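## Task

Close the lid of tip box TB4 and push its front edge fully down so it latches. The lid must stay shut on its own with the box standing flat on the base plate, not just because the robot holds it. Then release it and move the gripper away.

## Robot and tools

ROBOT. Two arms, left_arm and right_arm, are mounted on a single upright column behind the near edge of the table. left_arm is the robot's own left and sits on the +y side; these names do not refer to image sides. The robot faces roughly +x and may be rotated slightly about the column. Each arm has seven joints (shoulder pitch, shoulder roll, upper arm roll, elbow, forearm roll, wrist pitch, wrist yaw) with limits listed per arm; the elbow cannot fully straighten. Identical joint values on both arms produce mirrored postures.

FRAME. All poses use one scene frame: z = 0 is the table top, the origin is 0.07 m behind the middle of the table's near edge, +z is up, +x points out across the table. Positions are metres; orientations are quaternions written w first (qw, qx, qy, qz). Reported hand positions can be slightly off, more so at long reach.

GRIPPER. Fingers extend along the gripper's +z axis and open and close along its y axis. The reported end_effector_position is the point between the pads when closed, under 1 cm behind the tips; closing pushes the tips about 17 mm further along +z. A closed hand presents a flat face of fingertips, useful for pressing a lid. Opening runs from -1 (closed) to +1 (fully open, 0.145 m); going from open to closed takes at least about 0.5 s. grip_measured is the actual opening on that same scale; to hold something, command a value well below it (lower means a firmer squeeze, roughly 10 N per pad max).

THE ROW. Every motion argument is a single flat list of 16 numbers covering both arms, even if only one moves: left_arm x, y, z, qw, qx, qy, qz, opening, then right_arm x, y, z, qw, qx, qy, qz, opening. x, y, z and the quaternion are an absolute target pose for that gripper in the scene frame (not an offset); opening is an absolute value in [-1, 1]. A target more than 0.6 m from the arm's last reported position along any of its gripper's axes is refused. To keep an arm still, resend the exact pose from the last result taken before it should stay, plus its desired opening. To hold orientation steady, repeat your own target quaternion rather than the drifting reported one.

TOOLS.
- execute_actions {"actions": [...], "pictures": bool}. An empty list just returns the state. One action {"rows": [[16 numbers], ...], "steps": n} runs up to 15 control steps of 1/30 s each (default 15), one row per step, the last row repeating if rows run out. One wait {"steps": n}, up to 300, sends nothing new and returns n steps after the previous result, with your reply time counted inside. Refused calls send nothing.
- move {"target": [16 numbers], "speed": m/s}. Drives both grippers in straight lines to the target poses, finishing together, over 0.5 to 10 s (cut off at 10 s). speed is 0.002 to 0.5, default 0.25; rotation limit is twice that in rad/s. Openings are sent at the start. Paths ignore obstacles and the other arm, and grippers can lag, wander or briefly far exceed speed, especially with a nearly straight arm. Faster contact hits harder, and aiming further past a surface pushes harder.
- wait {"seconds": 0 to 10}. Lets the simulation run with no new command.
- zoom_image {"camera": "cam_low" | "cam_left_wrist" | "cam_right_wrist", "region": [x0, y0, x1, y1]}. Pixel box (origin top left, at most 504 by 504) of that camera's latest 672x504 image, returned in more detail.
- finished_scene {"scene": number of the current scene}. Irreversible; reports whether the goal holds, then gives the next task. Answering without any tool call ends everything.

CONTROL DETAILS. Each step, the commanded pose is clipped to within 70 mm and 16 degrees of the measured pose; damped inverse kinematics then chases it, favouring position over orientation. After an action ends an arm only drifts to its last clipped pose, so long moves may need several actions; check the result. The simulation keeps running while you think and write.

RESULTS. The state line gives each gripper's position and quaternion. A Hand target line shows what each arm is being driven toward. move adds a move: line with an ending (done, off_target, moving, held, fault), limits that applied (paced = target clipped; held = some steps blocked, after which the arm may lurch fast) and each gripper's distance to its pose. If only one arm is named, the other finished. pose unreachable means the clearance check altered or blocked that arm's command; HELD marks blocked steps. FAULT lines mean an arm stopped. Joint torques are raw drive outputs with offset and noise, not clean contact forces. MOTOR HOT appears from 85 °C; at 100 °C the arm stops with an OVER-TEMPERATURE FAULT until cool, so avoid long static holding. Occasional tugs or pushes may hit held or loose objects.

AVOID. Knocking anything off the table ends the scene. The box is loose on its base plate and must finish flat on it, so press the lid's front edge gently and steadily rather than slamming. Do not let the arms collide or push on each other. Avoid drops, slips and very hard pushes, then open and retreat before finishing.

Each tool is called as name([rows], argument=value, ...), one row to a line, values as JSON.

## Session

execute_actions(actions=[])

Scene clock: 0.00 s of 6000.00 s.
left_arm: end_effector_position=(+0.3165, +0.4055, +0.2975) grip_measured=+1.00 end_effector_quat_wxyz=(+0.120, -0.652, +0.748, +0.029) | right_arm: end_effector_position=(+0.3883, -0.3936, +0.3111) grip_measured=+1.00 end_effector_quat_wxyz=(+0.164, +0.633, +0.745, +0.132)
Joint positions: left_arm=[ 1.19   1.202 -1.004  1.169 -0.403 -0.216  1.55   0.145] | right_arm=[ 1.313  0.96  -0.965  0.798 -0.394 -0.412  1.306  0.145]
Joint velocities: left_arm=[-0.033  0.011  0.012  0.012  0.022  0.022  0.037 -0.   ] | right_arm=[ 0.011 -0.077  0.002 -0.012 -0.007  0.007  0.051 -0.   ]
Joint torques (N m, as the arm reports them, + toward a larger angle): no reading
Motor temperatures (°C, as the motors report them): left_arm=[24 31 21 21 21 19 22] | right_arm=[23 24 23 20 22 19 22]
Hand target (left_arm): +0.316, +0.406, +0.297; +0.120, -0.652, +0.748, +0.029
Hand target (right_arm): +0.388, -0.394, +0.311; +0.164, +0.633, +0.745, +0.132

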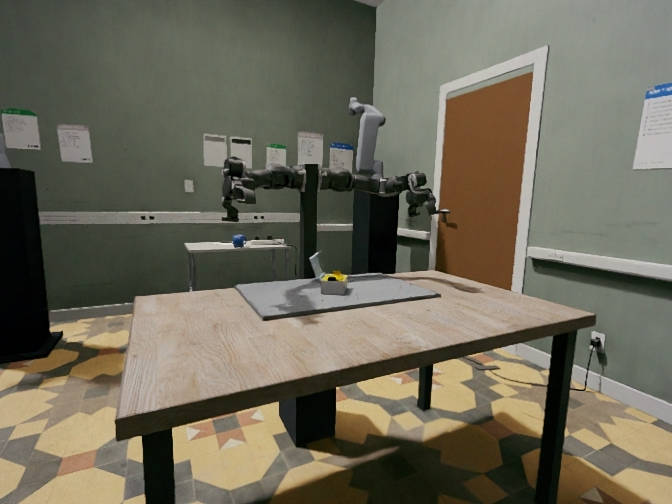

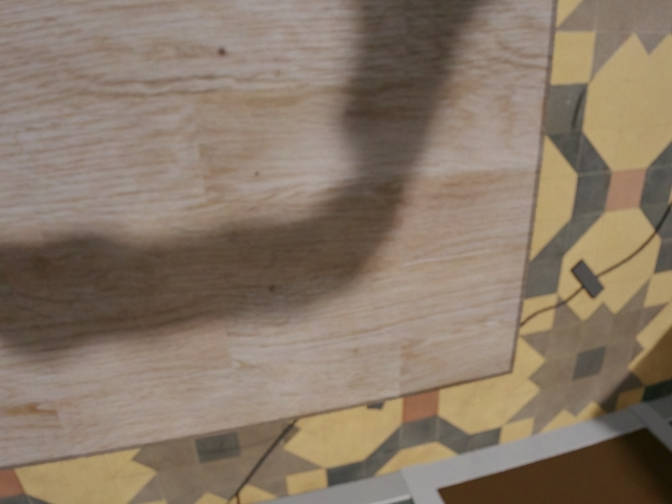

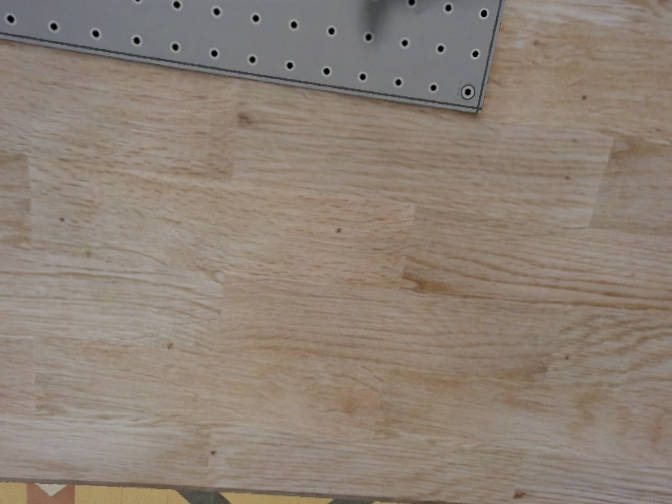

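zoom_image(camera="cam_low", region=[295, 240, 375, 305])

zoom_image(camera="cam_low", region=[225, 240, 450, 330])

Region (295, 240, 375, 305) of cam_low's 672x504 image, scaled by 6.300, with more detail than that image has; it fills the top 410 rows of this view, and the rest is white.

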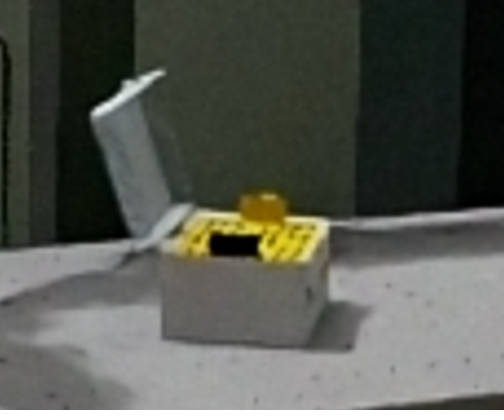

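Region (225, 240, 450, 330) of cam_low's 672x504 image, scaled by 2.240, with more detail than that image has; it fills the top 202 rows of this view, and the rest is white.

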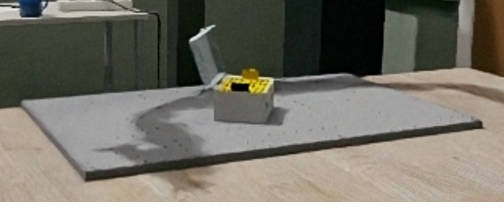

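move(target=[0.285,0.235,0.25,-0.2666,-0.5327,0.5916,-0.5438,1.0, 0.182,-0.052,0.185,0.0522,0.2961,0.9392,0.1656,0.4], speed=0.45)

Scene clock: 122.07 s of 6000.00 s.
left_arm: end_effector_position=(+0.2831, +0.2349, +0.2498) grip_measured=+1.00 end_effector_quat_wxyz=(+0.272, +0.535, -0.588, +0.543) | right_arm: end_effector_position=(+0.1844, -0.0510, +0.1843) grip_measured=+0.40 end_effector_quat_wxyz=(+0.059, +0.293, +0.939, +0.173)
Joint positions: left_arm=[ 0.42   1.154 -0.707  1.115  0.943 -0.696  1.311  0.145] | right_arm=[ 0.691  0.759 -1.337  2.184 -0.75   0.357  1.229  0.105]
Joint velocities: left_arm=[ 0.011  0.033 -0.007  0.012 -0.037 -0.022  0.037 -0.   ] | right_arm=[-0.121  0.011 -0.007  0.007  0.037 -0.037 -0.037  0.   ]
Joint torques (N m, as the arm reports them, + toward a larger angle): left_arm=[ 5.82  7.16  3.95  1.3   0.54 -0.19 -0.04] | right_arm=[ 3.46  0.59  1.93  2.19 -0.07  0.3  -0.05]
Motor temperatures (°C, as the motors report them): left_arm=[27 30 22 21 20 19 22] | right_arm=[27 24 23 20 22 19 22]
Hand target (left_arm): +0.282, +0.235, +0.250; -0.273, -0.533, +0.589, -0.542
Hand target (right_arm): +0.185, -0.052, +0.184; +0.059, +0.295, +0.938, +0.169
Off the commanded pose (left_arm): 0.002 m, 1 deg.
Off the commanded pose (right_arm): 0.003 m, 1 deg.
After step 90, 117.00 s passed at rest.
move: done

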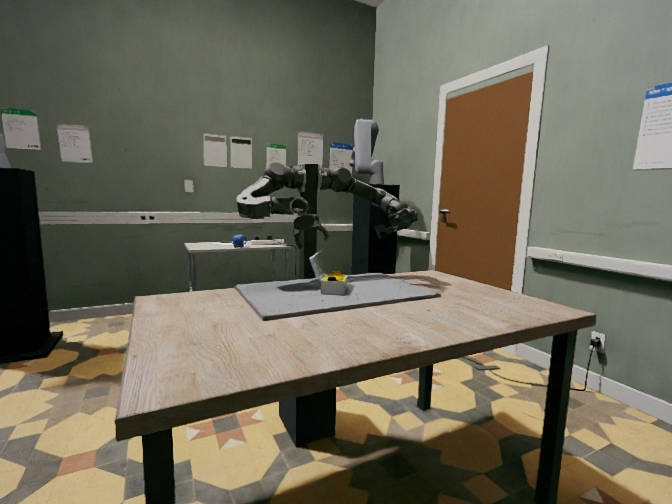

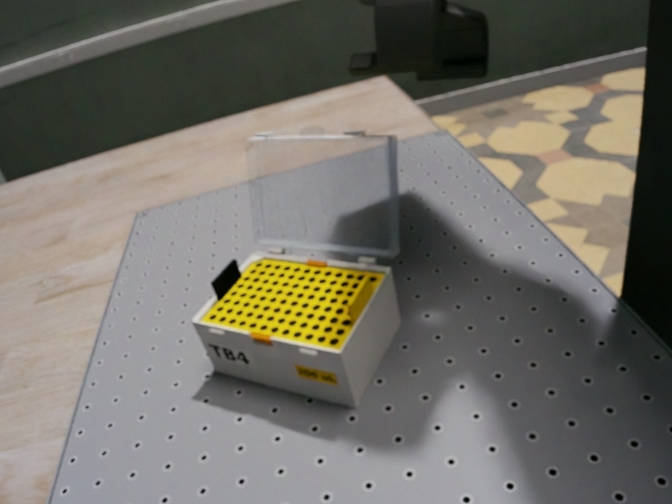

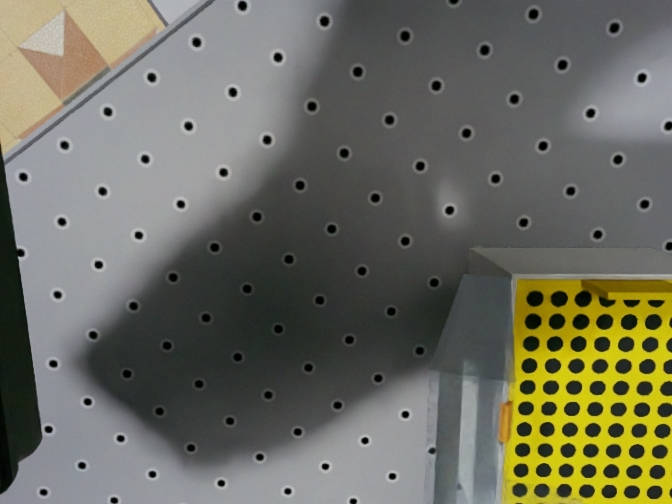

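zoom_image(camera="cam_right_wrist", region=[400, 230, 672, 504])

zoom_image(camera="cam_left_wrist", region=[180, 110, 430, 420])

Region (400, 230, 672, 504) of cam_right_wrist's 672x504 image, scaled by 1.839, with more detail than that image has; it fills the left 500 columns of this view, and the rest is white.

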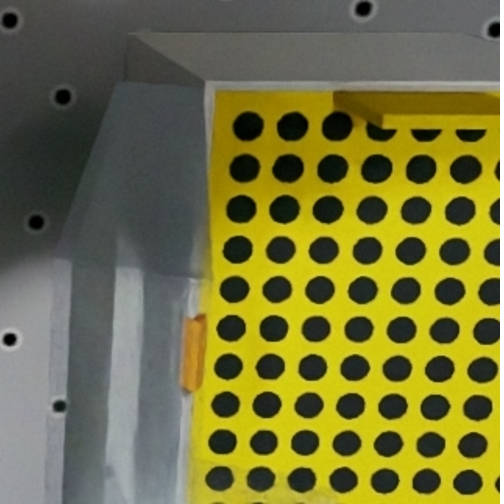

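Region (180, 110, 430, 420) of cam_left_wrist's 672x504 image, scaled by 1.626, with more detail than that image has; it fills the left 406 columns of this view, and the rest is white.

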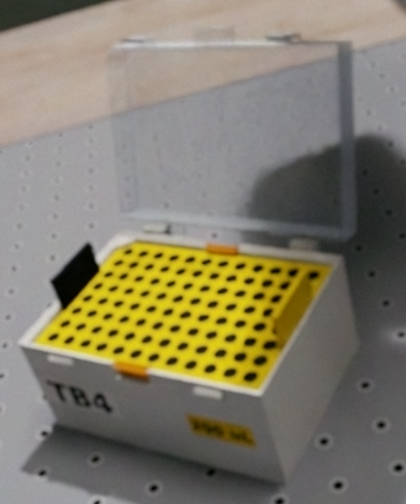

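move(target=[0.2831,0.2349,0.2498,-0.272,-0.535,0.588,-0.543,1.0, 0.2133,-0.0326,0.1326,0.0678,0.3848,0.9065,0.1598,-0.50], speed=0.1)

Scene clock: 243.30 s of 6000.00 s.
left_arm: end_effector_position=(+0.2831, +0.2349, +0.2499) grip_measured=+1.00 end_effector_quat_wxyz=(+0.272, +0.534, -0.588, +0.543) | right_arm: end_effector_position=(+0.2116, -0.0323, +0.1324) grip_measured=-0.50 end_effector_quat_wxyz=(+0.063, +0.382, +0.908, +0.157)
Joint positions: left_arm=[ 0.42   1.154 -0.707  1.115  0.943 -0.696  1.311  0.145] | right_arm=[ 0.601  0.562 -1.336  1.876 -0.817  0.451  1.148  0.038]
Joint velocities: left_arm=[-0.033  0.033 -0.017  0.007 -0.037 -0.066 -0.081  0.   ] | right_arm=[ 0.011  0.055  0.022 -0.007 -0.066 -0.022 -0.081 -0.   ]
Joint torques (N m, as the arm reports them, + toward a larger angle): left_arm=[ 5.46  7.67  3.95  1.81  0.48 -0.06 -0.25] | right_arm=[ 3.48 -0.07  2.78  2.67 -0.06  0.3  -0.45]
Motor temperatures (°C, as the motors report them): left_arm=[27 32 22 21 21 19 22] | right_arm=[26 23 23 20 22 19 22]
Hand target (left_arm): +0.283, +0.235, +0.250; -0.272, -0.535, +0.588, -0.543
Hand target (right_arm): +0.214, -0.032, +0.133; +0.066, +0.385, +0.907, +0.160
Off the commanded pose (left_arm): 0.000 m, 0 deg.
Off the commanded pose (right_arm): 0.002 m, 1 deg.
After step 90, 117.00 s passed at rest.
move: done

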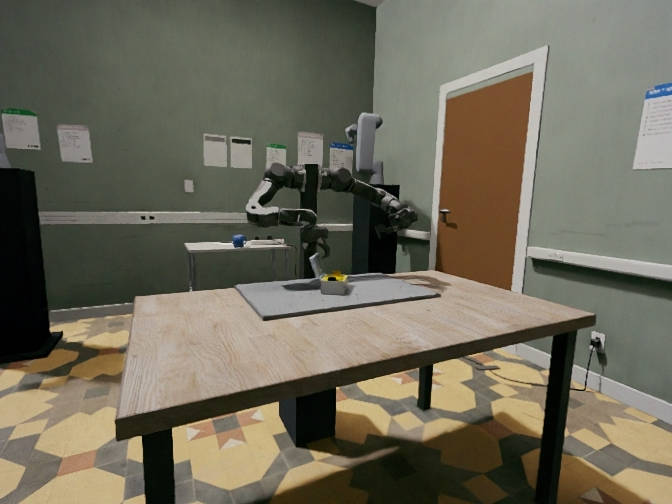

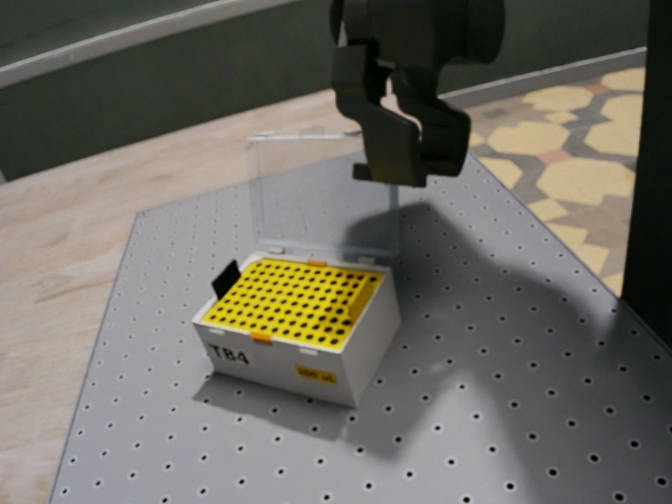

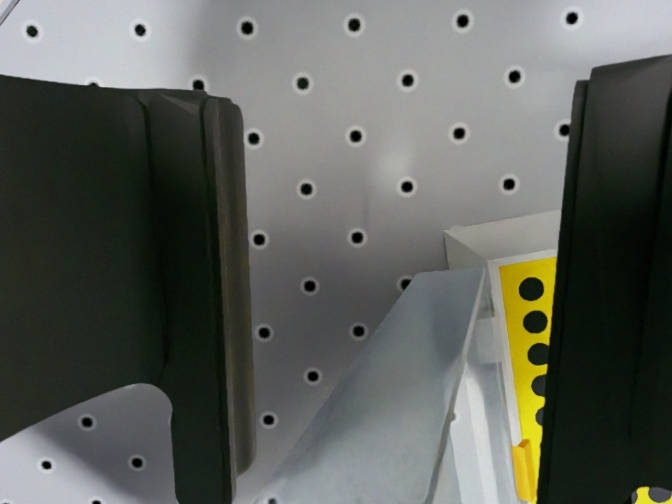

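zoom_image(camera="cam_left_wrist", region=[310, 40, 490, 220])

zoom_image(camera="cam_right_wrist", region=[160, 220, 580, 504])

zoom_image(camera="cam_low", region=[290, 225, 360, 300])

Region (310, 40, 490, 220) of cam_left_wrist's 672x504 image, scaled by 2.800, with more detail than that image has.

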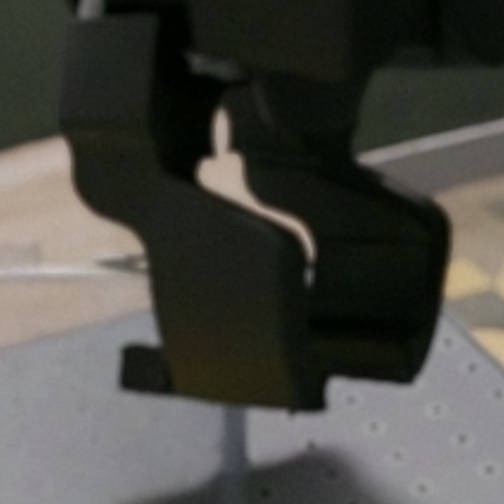

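Region (160, 220, 580, 504) of cam_right_wrist's 672x504 image, scaled by 1.200, with more detail than that image has; it fills the top 341 rows of this view, and the rest is white.

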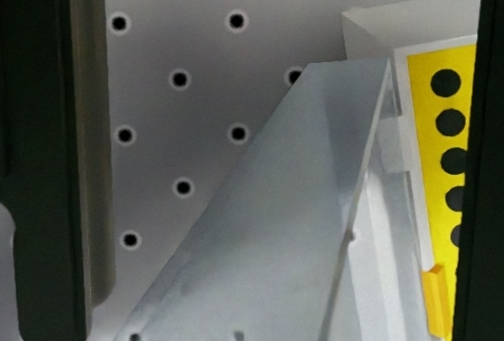

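Region (290, 225, 360, 300) of cam_low's 672x504 image, scaled by 6.720, with more detail than that image has; it fills the left 470 columns of this view, and the rest is white.

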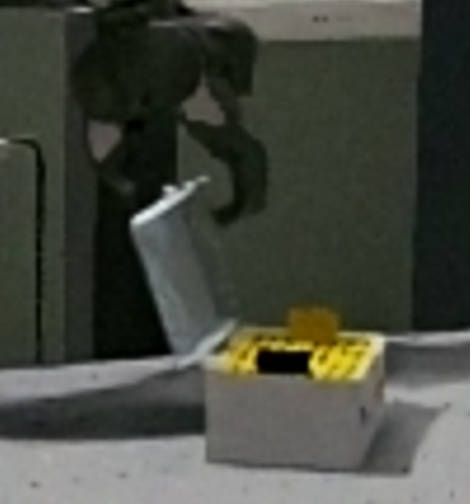

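move(target=[0.2831,0.2349,0.2498,-0.272,-0.535,0.588,-0.543,1.0, 0.2403,0.0097,0.1235,0.0408,0.3886,0.9154,0.0962,-0.50], speed=0.06)

Scene clock: 364.63 s of 6000.00 s.
left_arm: end_effector_position=(+0.2831, +0.2349, +0.2499) grip_measured=+1.00 end_effector_quat_wxyz=(+0.272, +0.534, -0.588, +0.543) | right_arm: end_effector_position=(+0.2405, +0.0110, +0.1246) grip_measured=-0.50 end_effector_quat_wxyz=(+0.041, +0.390, +0.914, +0.100)
Joint positions: left_arm=[ 0.42   1.154 -0.707  1.115  0.943 -0.696  1.311  0.145] | right_arm=[ 0.718  0.263 -1.339  1.553 -0.787  0.428  1.296  0.038]
Joint velocities: left_arm=[ 0.011  0.011 -0.017 -0.012 -0.007  0.022 -0.007  0.   ] | right_arm=[-0.011  0.011  0.022 -0.007 -0.022 -0.037 -0.037 -0.   ]
Joint torques (N m, as the arm reports them, + toward a larger angle): left_arm=[ 5.6   7.58  4.    1.86  0.48 -0.05 -0.26] | right_arm=[ 5.36 -1.39  1.93  2.36  0.02  0.1   0.01]
Motor temperatures (°C, as the motors report them): left_arm=[27 33 22 22 21 19 22] | right_arm=[26 23 24 21 22 19 22]
Hand target (left_arm): +0.283, +0.235, +0.250; -0.272, -0.535, +0.588, -0.543
Hand target (right_arm): +0.240, +0.010, +0.124; +0.040, +0.389, +0.916, +0.096
Off the commanded pose (left_arm): 0.000 m, 0 deg.
Off the commanded pose (right_arm): 0.002 m, 0 deg.
After step 90, 117.00 s passed at rest.
move: done

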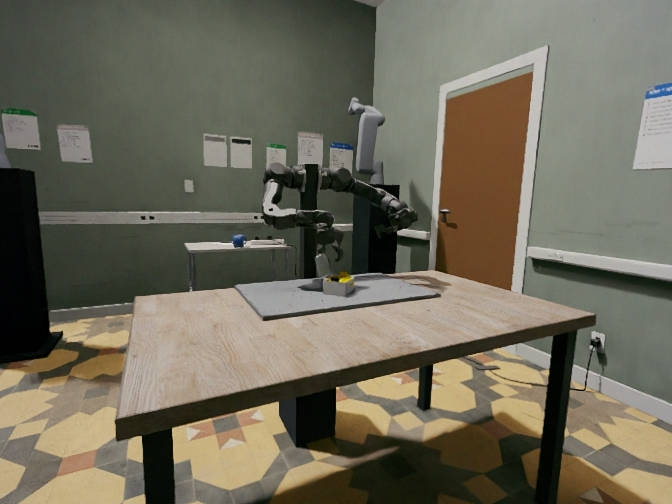

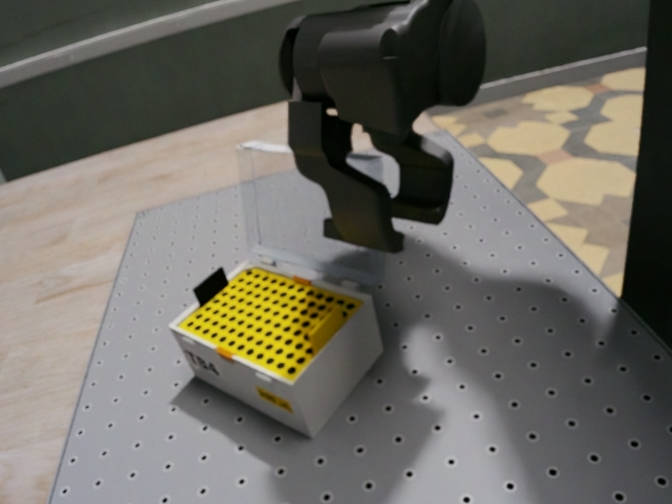

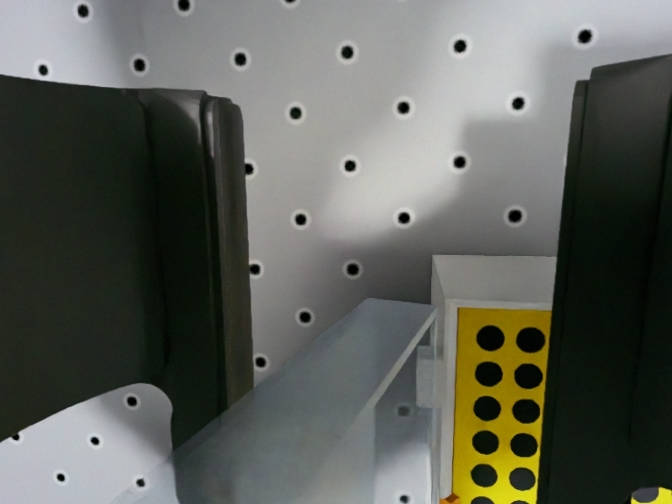

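zoom_image(camera="cam_right_wrist", region=[100, 240, 580, 504])

zoom_image(camera="cam_low", region=[295, 225, 365, 305])

Region (100, 240, 580, 504) of cam_right_wrist's 672x504 image, scaled by 1.050, with more detail than that image has; it fills the top 277 rows of this view, and the rest is white.

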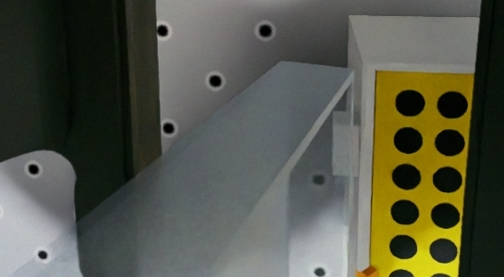

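Region (295, 225, 365, 305) of cam_low's 672x504 image, scaled by 6.300, with more detail than that image has; it fills the left 441 columns of this view, and the rest is white.

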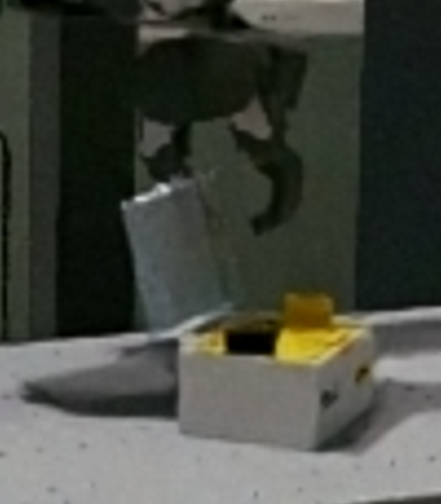

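move(target=[0.2831,0.2349,0.2498,-0.272,-0.535,0.588,-0.543,1.0, 0.2538,0.0232,0.1375,0.0408,0.3886,0.9154,0.0962,-0.50], speed=0.03)

Scene clock: 485.60 s of 6000.00 s.
left_arm: end_effector_position=(+0.2831, +0.2349, +0.2499) grip_measured=+1.00 end_effector_quat_wxyz=(+0.272, +0.534, -0.588, +0.543) | right_arm: end_effector_position=(+0.2529, +0.0238, +0.1371) grip_measured=-0.50 end_effector_quat_wxyz=(+0.041, +0.389, +0.915, +0.098)
Joint positions: left_arm=[ 0.42   1.154 -0.707  1.115  0.943 -0.696  1.311  0.145] | right_arm=[ 0.783  0.2   -1.339  1.496 -0.754  0.427  1.327  0.038]
Joint velocities: left_arm=[-0.055 -0.033  0.002 -0.002  0.007 -0.022 -0.037  0.   ] | right_arm=[-0.055 -0.055 -0.002 -0.012  0.007  0.037  0.022  0.   ]
Joint torques (N m, as the arm reports them, + toward a larger angle): left_arm=[ 5.42  7.49  3.94  1.88  0.48 -0.05 -0.25] | right_arm=[ 5.98 -1.84  2.61  2.25  0.06  0.13  0.01]
Motor temperatures (°C, as the motors report them): left_arm=[27 33 22 22 21 19 22] | right_arm=[27 23 23 21 22 19 22]
Hand target (left_arm): +0.283, +0.235, +0.250; -0.272, -0.535, +0.588, -0.543
Hand target (right_arm): +0.253, +0.023, +0.138; +0.041, +0.389, +0.915, +0.096
Off the commanded pose (left_arm): 0.000 m, 0 deg.
Off the commanded pose (right_arm): 0.001 m, 0 deg.
After step 90, 117.00 s passed at rest.
move: done

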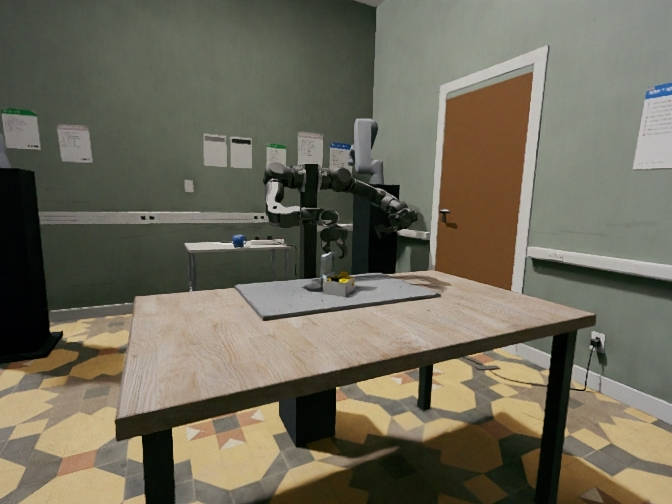

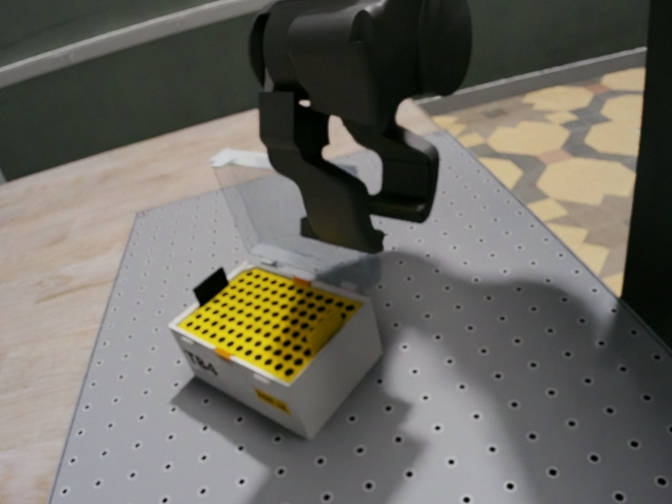

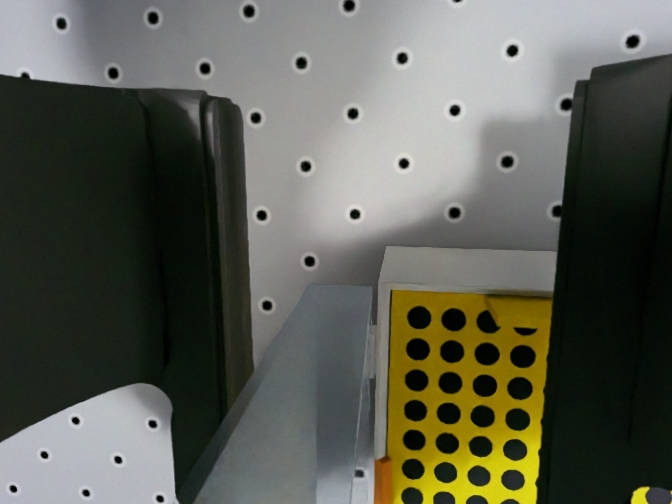

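execute_actions(actions=[])

Scene clock: 517.60 s of 6000.00 s.
left_arm: end_effector_position=(+0.2831, +0.2349, +0.2499) grip_measured=+1.00 end_effector_quat_wxyz=(+0.272, +0.534, -0.588, +0.543) | right_arm: end_effector_position=(+0.2529, +0.0238, +0.1371) grip_measured=-0.50 end_effector_quat_wxyz=(+0.041, +0.389, +0.915, +0.098)
Joint positions: left_arm=[ 0.42   1.154 -0.707  1.115  0.943 -0.696  1.311  0.145] | right_arm=[ 0.783  0.2   -1.339  1.496 -0.754  0.427  1.327  0.038]
Joint velocities: left_arm=[-0.055  0.099 -0.027 -0.002 -0.066 -0.007 -0.081  0.   ] | right_arm=[-0.055 -0.055 -0.002  0.007 -0.007  0.095 -0.022 -0.   ]
Joint torques (N m, as the arm reports them, + toward a larger angle): left_arm=[ 5.46  7.6   3.94  1.76  0.48 -0.04 -0.24] | right_arm=[ 5.99 -1.85  2.53  2.22  0.04  0.13  0.01]
Motor temperatures (°C, as the motors report them): left_arm=[27 33 22 22 21 19 22] | right_arm=[28 23 24 21 22 19 22]
Hand target (left_arm): +0.283, +0.235, +0.250; -0.272, -0.535, +0.588, -0.543
Hand target (right_arm): +0.254, +0.023, +0.138; +0.041, +0.389, +0.915, +0.096
Off the commanded pose (left_arm): 0.000 m, 0 deg.
Off the commanded pose (right_arm): 0.001 m, 0 deg.
Steps of this call (steps 1 to 90: nothing new was sent; then 29.00 s passed at rest). Readings (end_effector_position):
1: left_arm (+0.2831, +0.2349, +0.2499) | right_arm (+0.2529, +0.0238, +0.1371)
2: left_arm (+0.2831, +0.2349, +0.2499) | right_arm (+0.2529, +0.0238, +0.1371)
4: left_arm (+0.2831, +0.2349, +0.2499) | right_arm (+0.2529, +0.0238, +0.1371)
8: left_arm (+0.2831, +0.2349, +0.2499) | right_arm (+0.2529, +0.0238, +0.1371)
90: the state above

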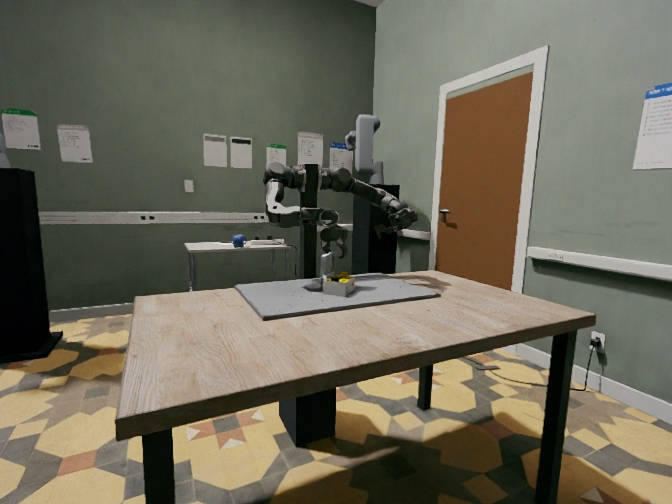

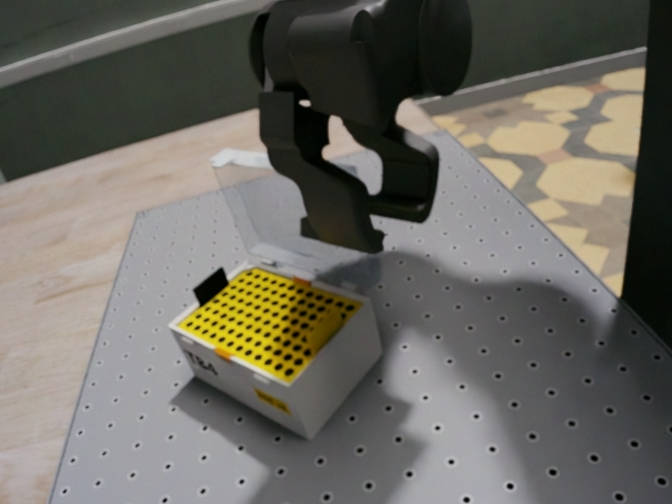

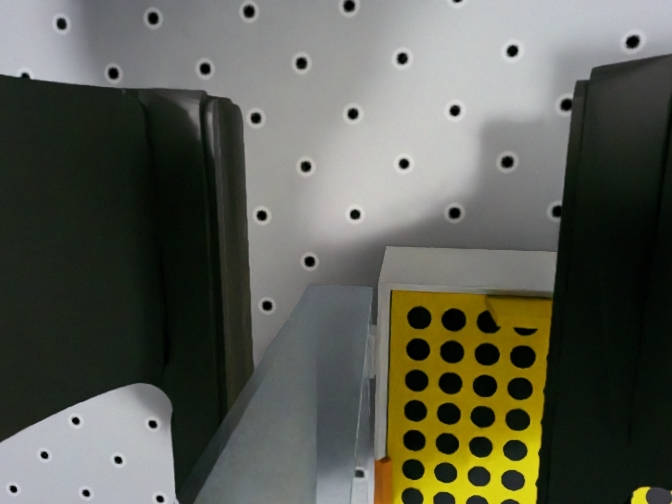

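zoom_image(camera="cam_right_wrist", region=[300, 200, 600, 425])

Region (300, 200, 600, 425) of cam_right_wrist's 672x504 image, scaled by 1.680, with more detail than that image has; it fills the top 378 rows of this view, and the rest is white.

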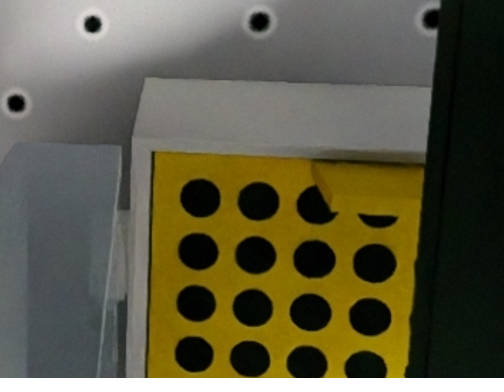

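move(target=[0.2831,0.2349,0.2498,-0.272,-0.535,0.588,-0.543,1.0,0.2650,0.0335,0.1288,0.0408,0.3886,0.9154,0.0962,-0.5], speed=0.03)

Scene clock: 638.40 s of 6000.00 s.
left_arm: end_effector_position=(+0.2831, +0.2349, +0.2499) grip_measured=+1.00 end_effector_quat_wxyz=(+0.272, +0.534, -0.588, +0.543) | right_arm: end_effector_position=(+0.2624, +0.0324, +0.1272) grip_measured=-0.50 end_effector_quat_wxyz=(+0.039, +0.389, +0.916, +0.091)
Joint positions: left_arm=[ 0.42   1.154 -0.707  1.115  0.943 -0.696  1.311  0.145] | right_arm=[ 0.787  0.134 -1.335  1.373 -0.751  0.381  1.301  0.038]
Joint velocities: left_arm=[-0.055 -0.011 -0.002 -0.012 -0.037 -0.051  0.022  0.   ] | right_arm=[ 0.033 -0.011  0.007 -0.002  0.022  0.037  0.007 -0.   ]
Joint torques (N m, as the arm reports them, + toward a larger angle): left_arm=[ 5.45  7.51  3.99  1.84  0.48 -0.05 -0.24] | right_arm=[ 6.24 -2.34  3.14  2.36  0.03  0.12 -0.29]
Motor temperatures (°C, as the motors report them): left_arm=[27 33 22 22 21 19 22] | right_arm=[29 23 24 21 22 19 22]
Hand target (left_arm): +0.283, +0.235, +0.250; -0.272, -0.535, +0.588, -0.543
Hand target (right_arm): +0.265, +0.033, +0.129; +0.041, +0.388, +0.916, +0.096
Off the commanded pose (left_arm): 0.000 m, 0 deg.
Off the commanded pose (right_arm): 0.003 m, 1 deg.
After step 90, 117.00 s passed at rest.
move: done

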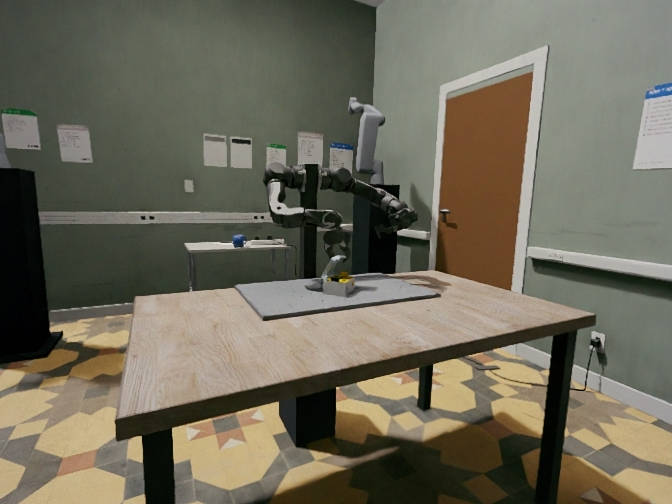

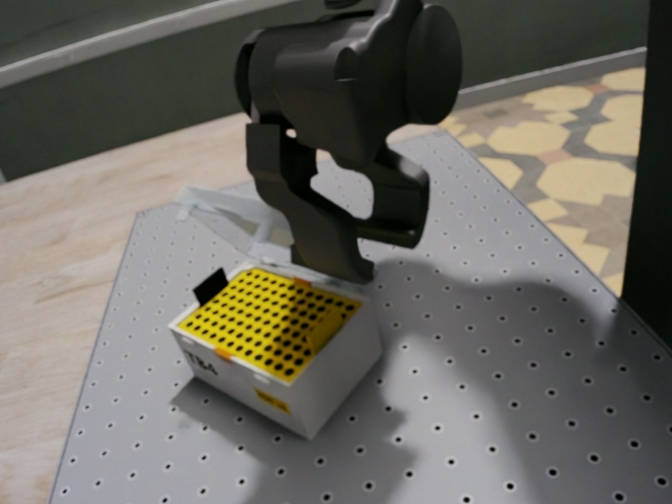

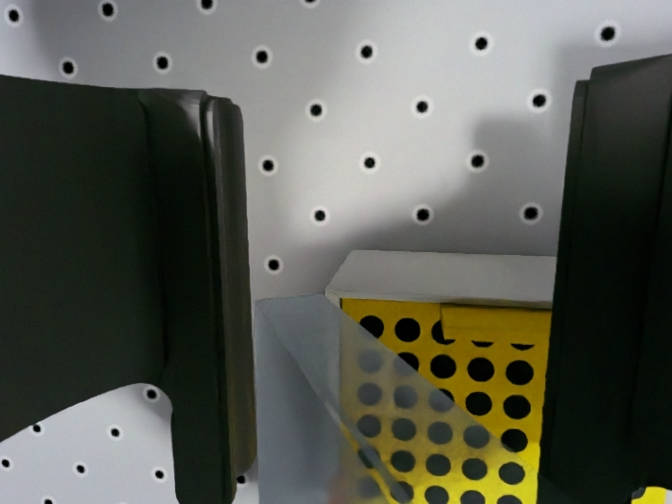

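zoom_image(camera="cam_right_wrist", region=[372, 279, 672, 504])

zoom_image(camera="cam_left_wrist", region=[150, 100, 450, 400])

Region (372, 279, 672, 504) of cam_right_wrist's 672x504 image, scaled by 1.680, with more detail than that image has; it fills the top 378 rows of this view, and the rest is white.

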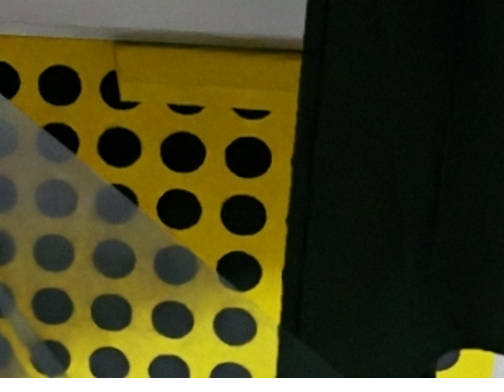

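Region (150, 100, 450, 400) of cam_left_wrist's 672x504 image, scaled by 1.680, with more detail than that image has.

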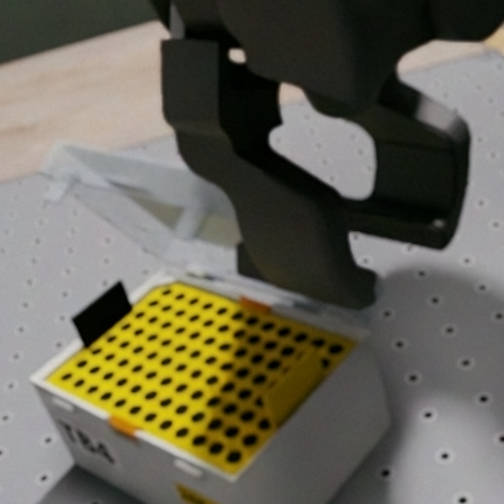

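execute_actions([
  {"rows":[[0.2831,0.2349,0.2498,-0.272,-0.535,0.588,-0.543,1.0,0.26497,0.03348,0.12870,0.0408,0.3886,0.9154,0.0962,-0.498],[0.2831,0.2349,0.2498,-0.272,-0.535,0.588,-0.543,1.0,0.26489,0.03344,0.12842,0.0408,0.3886,0.9154,0.0962,-0.492],[0.2831,0.2349,0.2498,-0.272,-0.535,0.588,-0.543,1.0,0.26475,0.03337,0.12795,0.0408,0.3886,0.9154,0.0962,-0.482],[0.2831,0.2349,0.2498,-0.272,-0.535,0.588,-0.543,1.0,0.26457,0.03327,0.12733,0.0408,0.3886,0.9154,0.0962,-0.468],[0.2831,0.2349,0.2498,-0.272,-0.535,0.588,-0.543,1.0,0.26434,0.03314,0.12655,0.0408,0.3886,0.9154,0.0962,-0.451],[0.2831,0.2349,0.2498,-0.272,-0.535,0.588,-0.543,1.0,0.26407,0.03300,0.12565,0.0408,0.3886,0.9154,0.0962,-0.431],[0.2831,0.2349,0.2498,-0.272,-0.535,0.588,-0.543,1.0,0.26377,0.03284,0.12462,0.0408,0.3886,0.9154,0.0962,-0.409],[0.2831,0.2349,0.2498,-0.272,-0.535,0.588,-0.543,1.0,0.26344,0.03266,0.12349,0.0408,0.3886,0.9154,0.0962,-0.384],[0.2831,0.2349,0.2498,-0.272,-0.535,0.588,-0.543,1.0,0.26308,0.03246,0.12226,0.0408,0.3886,0.9154,0.0962,-0.357],[0.2831,0.2349,0.2498,-0.272,-0.535,0.588,-0.543,1.0,0.26269,0.03226,0.12094,0.0408,0.3886,0.9154,0.0962,-0.329],[0.2831,0.2349,0.2498,-0.272,-0.535,0.588,-0.543,1.0,0.26229,0.03204,0.11957,0.0408,0.3886,0.9154,0.0962,-0.299],[0.2831,0.2349,0.2498,-0.272,-0.535,0.588,-0.543,1.0,0.26187,0.03181,0.11813,0.0408,0.3886,0.9154,0.0962,-0.268],[0.2831,0.2349,0.2498,-0.272,-0.535,0.588,-0.543,1.0,0.26143,0.03158,0.11666,0.0408,0.3886,0.9154,0.0962,-0.236],[0.2831,0.2349,0.2498,-0.272,-0.535,0.588,-0.543,1.0,0.26099,0.03134,0.11516,0.0408,0.3886,0.9154,0.0962,-0.203],[0.2831,0.2349,0.2498,-0.272,-0.535,0.588,-0.543,1.0,0.26055,0.03110,0.11365,0.0408,0.3886,0.9154,0.0962,-0.170]],"steps":15},
], pictures=false)

execute_actions([
  {"rows":[[0.2831,0.2349,0.2498,-0.272,-0.535,0.588,-0.543,1.0,0.26011,0.03086,0.11214,0.0408,0.3886,0.9154,0.0962,-0.137],[0.2831,0.2349,0.2498,-0.272,-0.535,0.588,-0.543,1.0,0.25967,0.03062,0.11064,0.0408,0.3886,0.9154,0.0962,-0.104],[0.2831,0.2349,0.2498,-0.272,-0.535,0.588,-0.543,1.0,0.25923,0.03039,0.10917,0.0408,0.3886,0.9154,0.0962,-0.072],[0.2831,0.2349,0.2498,-0.272,-0.535,0.588,-0.543,1.0,0.25881,0.03016,0.10773,0.0408,0.3886,0.9154,0.0962,-0.041],[0.2831,0.2349,0.2498,-0.272,-0.535,0.588,-0.543,1.0,0.25841,0.02994,0.10636,0.0408,0.3886,0.9154,0.0962,-0.011],[0.2831,0.2349,0.2498,-0.272,-0.535,0.588,-0.543,1.0,0.25802,0.02974,0.10504,0.0408,0.3886,0.9154,0.0962,0.017],[0.2831,0.2349,0.2498,-0.272,-0.535,0.588,-0.543,1.0,0.25766,0.02954,0.10381,0.0408,0.3886,0.9154,0.0962,0.044],[0.2831,0.2349,0.2498,-0.272,-0.535,0.588,-0.543,1.0,0.25733,0.02936,0.10268,0.0408,0.3886,0.9154,0.0962,0.069],[0.2831,0.2349,0.2498,-0.272,-0.535,0.588,-0.543,1.0,0.25703,0.02920,0.10165,0.0408,0.3886,0.9154,0.0962,0.091],[0.2831,0.2349,0.2498,-0.272,-0.535,0.588,-0.543,1.0,0.25676,0.02906,0.10075,0.0408,0.3886,0.9154,0.0962,0.111],[0.2831,0.2349,0.2498,-0.272,-0.535,0.588,-0.543,1.0,0.25653,0.02893,0.09997,0.0408,0.3886,0.9154,0.0962,0.128],[0.2831,0.2349,0.2498,-0.272,-0.535,0.588,-0.543,1.0,0.25635,0.02883,0.09935,0.0408,0.3886,0.9154,0.0962,0.142],[0.2831,0.2349,0.2498,-0.272,-0.535,0.588,-0.543,1.0,0.25621,0.02876,0.09888,0.0408,0.3886,0.9154,0.0962,0.152],[0.2831,0.2349,0.2498,-0.272,-0.535,0.588,-0.543,1.0,0.25613,0.02872,0.09860,0.0408,0.3886,0.9154,0.0962,0.158],[0.2831,0.2349,0.2498,-0.272,-0.535,0.588,-0.543,1.0,0.25610,0.02870,0.09850,0.0408,0.3886,0.9154,0.0962,0.160]],"steps":15},
], pictures=false)

wait(seconds=0.3)

Scene clock: 758.90 s of 6000.00 s.
left_arm: end_effector_position=(+0.2831, +0.2349, +0.2499) grip_measured=+1.00 end_effector_quat_wxyz=(+0.272, +0.534, -0.588, +0.543) | right_arm: end_effector_position=(+0.2600, +0.0316, +0.1152) grip_measured=-0.17 end_effector_quat_wxyz=(+0.038, +0.391, +0.915, +0.095)
Joint positions: left_arm=[ 0.42   1.154 -0.707  1.115  0.943 -0.696  1.311  0.145] | right_arm=[ 0.755  0.135 -1.338  1.347 -0.762  0.371  1.258  0.063]
Joint velocities: left_arm=[-0.033 -0.033 -0.007  0.012  0.051  0.007  0.007  0.   ] | right_arm=[-0.099  0.011 -0.032 -0.1   -0.037 -0.007 -0.11   0.002]
Joint torques (N m, as the arm reports them, + toward a larger angle): left_arm=[ 5.45  7.6   4.    1.83  0.48 -0.06 -0.26] | right_arm=[ 5.03 -1.57  1.71  2.27 -0.01  0.1  -0.28]
Motor temperatures (°C, as the motors report them): left_arm=[27 34 22 22 21 19 22] | right_arm=[29 23 25 21 22 19 22]
Hand target (left_arm): +0.283, +0.235, +0.250; -0.272, -0.535, +0.588, -0.543
Hand target (right_arm): +0.260, +0.031, +0.114; +0.040, +0.389, +0.916, +0.096
Off the commanded pose (left_arm): 0.000 m, 0 deg.
Off the commanded pose (right_arm): 0.002 m, 0 deg.
Steps of this call (steps 1 to 90: nothing new was sent; then 117.00 s passed at rest; steps 91 to 105: all 15 steps of this action). Readings (end_effector_position):
91: left_arm (+0.2831, +0.2349, +0.2499) | right_arm (+0.2625, +0.0325, +0.1272)
92: left_arm (+0.2831, +0.2349, +0.2499) | right_arm (+0.2626, +0.0325, +0.1272)
94: left_arm (+0.2831, +0.2349, +0.2499) | right_arm (+0.2630, +0.0326, +0.1271)
98: left_arm (+0.2831, +0.2349, +0.2499) | right_arm (+0.2633, +0.0327, +0.1250)
105: the state above

Scene clock: 759.40 s of 6000.00 s.
left_arm: end_effector_position=(+0.2831, +0.2349, +0.2499) grip_measured=+1.00 end_effector_quat_wxyz=(+0.272, +0.534, -0.588, +0.543) | right_arm: end_effector_position=(+0.2563, +0.0289, +0.0996) grip_measured=+0.16 end_effector_quat_wxyz=(+0.039, +0.391, +0.915, +0.096)
Joint positions: left_arm=[ 0.42   1.154 -0.707  1.115  0.943 -0.696  1.311  0.145] | right_arm=[ 0.713  0.137 -1.344  1.315 -0.782  0.354  1.208  0.087]
Joint velocities: left_arm=[-0.055 -0.011 -0.017  0.012 -0.051 -0.022 -0.081  0.   ] | right_arm=[-0.055  0.011 -0.012  0.007 -0.051  0.095  0.007  0.   ]
Joint torques (N m, as the arm reports them, + toward a larger angle): left_arm=[ 5.49  7.56  3.95  1.85  0.48 -0.06 -0.27] | right_arm=[ 4.64 -1.94  1.73  2.33 -0.07  0.1  -0.36]
Motor temperatures (°C, as the motors report them): left_arm=[27 34 22 22 21 19 22] | right_arm=[29 23 25 21 22 19 22]
Hand target (left_arm): +0.283, +0.235, +0.250; -0.272, -0.535, +0.588, -0.543
Hand target (right_arm): +0.256, +0.029, +0.098; +0.041, +0.389, +0.915, +0.096
Off the commanded pose (left_arm): 0.000 m, 0 deg.
Off the commanded pose (right_arm): 0.001 m, 0 deg.
Steps of this call (steps 1 to 15: all 15 steps of this action). Readings (end_effector_position):
1: left_arm (+0.2831, +0.2349, +0.2499) | right_arm (+0.2596, +0.0311, +0.1136)
2: left_arm (+0.2831, +0.2349, +0.2499) | right_arm (+0.2591, +0.0309, +0.1121)
4: left_arm (+0.2831, +0.2349, +0.2499) | right_arm (+0.2583, +0.0303, +0.1091)
8: left_arm (+0.2831, +0.2349, +0.2499) | right_arm (+0.2571, +0.0294, +0.1040)
15: the state above

Scene clock: 759.70 s of 6000.00 s.
left_arm: end_effector_position=(+0.2831, +0.2349, +0.2499) grip_measured=+1.00 end_effector_quat_wxyz=(+0.272, +0.534, -0.588, +0.543) | right_arm: end_effector_position=(+0.2563, +0.0290, +0.0996) grip_measured=+0.16 end_effector_quat_wxyz=(+0.039, +0.390, +0.915, +0.096)
Joint positions: left_arm=[ 0.42   1.154 -0.707  1.115  0.943 -0.696  1.311  0.145] | right_arm=[ 0.713  0.137 -1.344  1.315 -0.783  0.353  1.208  0.087]
Joint velocities: left_arm=[ 0.055 -0.077 -0.017  0.007  0.007  0.022 -0.007 -0.   ] | right_arm=[-0.077 -0.011  0.022 -0.007  0.007  0.007 -0.007  0.   ]
Joint torques (N m, as the arm reports them, + toward a larger angle): left_arm=[ 5.64  7.58  4.    1.82  0.48 -0.05 -0.25] | right_arm=[ 4.7  -1.92  1.71  2.31 -0.05  0.11 -0.38]
Motor temperatures (°C, as the motors report them): left_arm=[27 34 22 22 21 19 22] | right_arm=[29 23 25 21 22 19 22]
Hand target (left_arm): +0.283, +0.235, +0.250; -0.272, -0.535, +0.588, -0.543
Hand target (right_arm): +0.256, +0.029, +0.098; +0.041, +0.389, +0.915, +0.096
Off the commanded pose (left_arm): 0.000 m, 0 deg.
Off the commanded pose (right_arm): 0.001 m, 0 deg.
Steps of this call (steps 1 to 9: nothing new was sent). Readings (end_effector_position):
1: left_arm (+0.2831, +0.2349, +0.2499) | right_arm (+0.2563, +0.0289, +0.0996)
2: left_arm (+0.2831, +0.2349, +0.2499) | right_arm (+0.2563, +0.0290, +0.0996)
4: left_arm (+0.2831, +0.2349, +0.2499) | right_arm (+0.2563, +0.0290, +0.0996)
8: left_arm (+0.2831, +0.2349, +0.2499) | right_arm (+0.2563, +0.0290, +0.0996)
9: the state above

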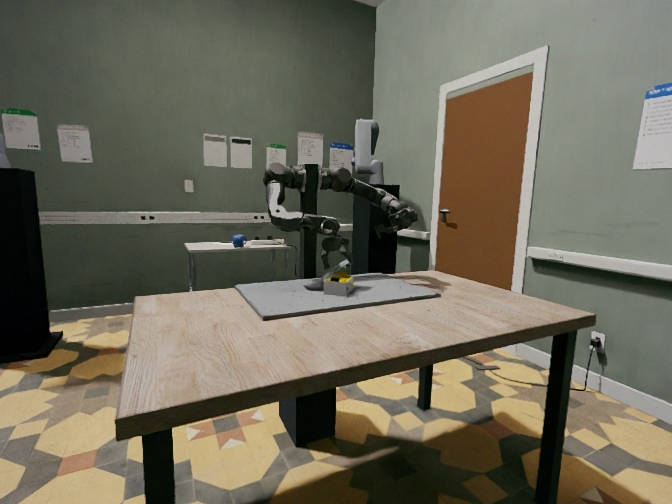

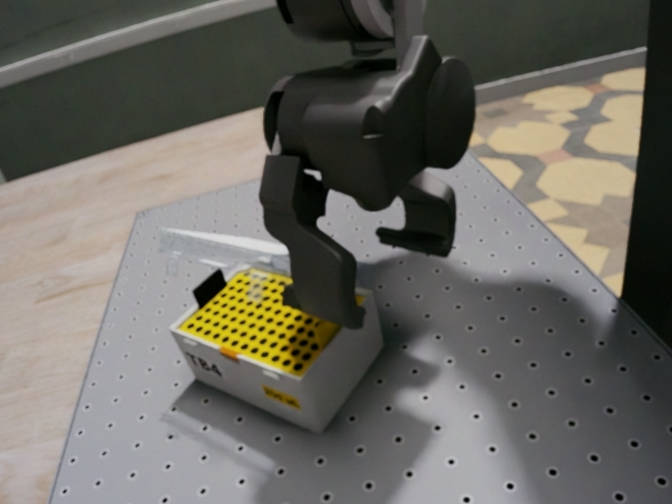

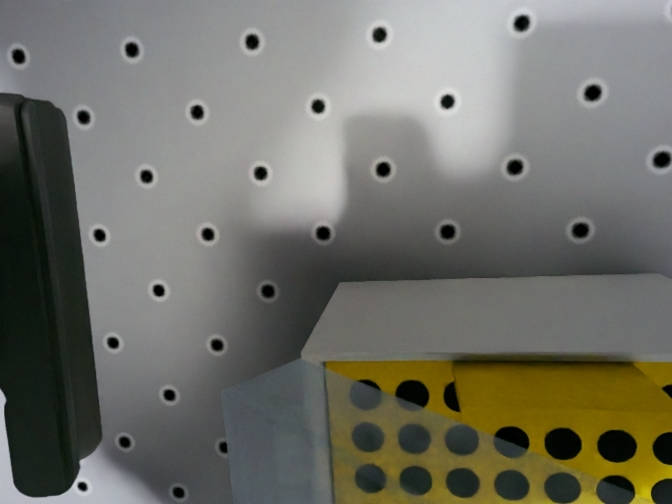

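zoom_image(camera="cam_right_wrist", region=[200, 250, 460, 504])

zoom_image(camera="cam_right_wrist", region=[420, 250, 672, 504])

zoom_image(camera="cam_left_wrist", region=[150, 190, 410, 450])

Region (200, 250, 460, 504) of cam_right_wrist's 672x504 image, scaled by 1.938, with more detail than that image has; it fills the top 492 rows of this view, and the rest is white.

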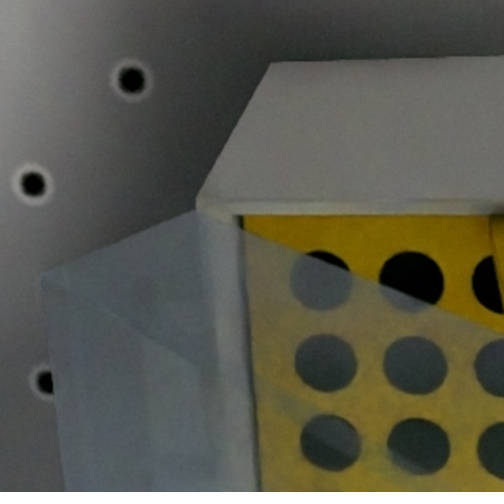

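Region (420, 250, 672, 504) of cam_right_wrist's 672x504 image, scaled by 1.984, with more detail than that image has; it fills the left 500 columns of this view, and the rest is white.

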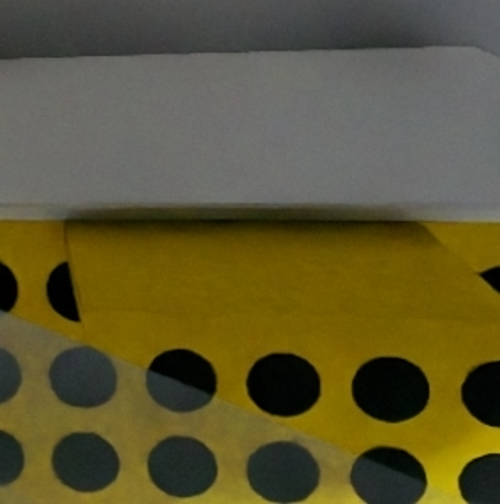

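Region (150, 190, 410, 450) of cam_left_wrist's 672x504 image, scaled by 1.938, with more detail than that image has.

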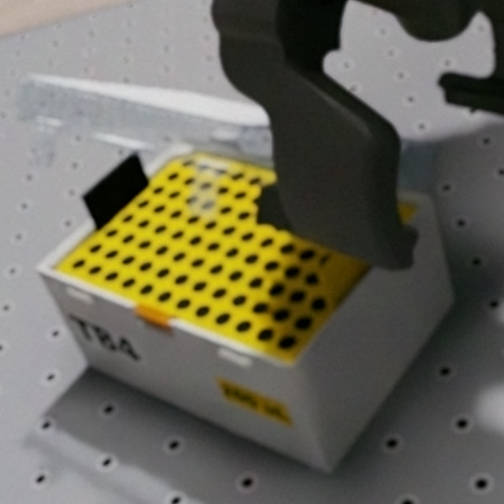

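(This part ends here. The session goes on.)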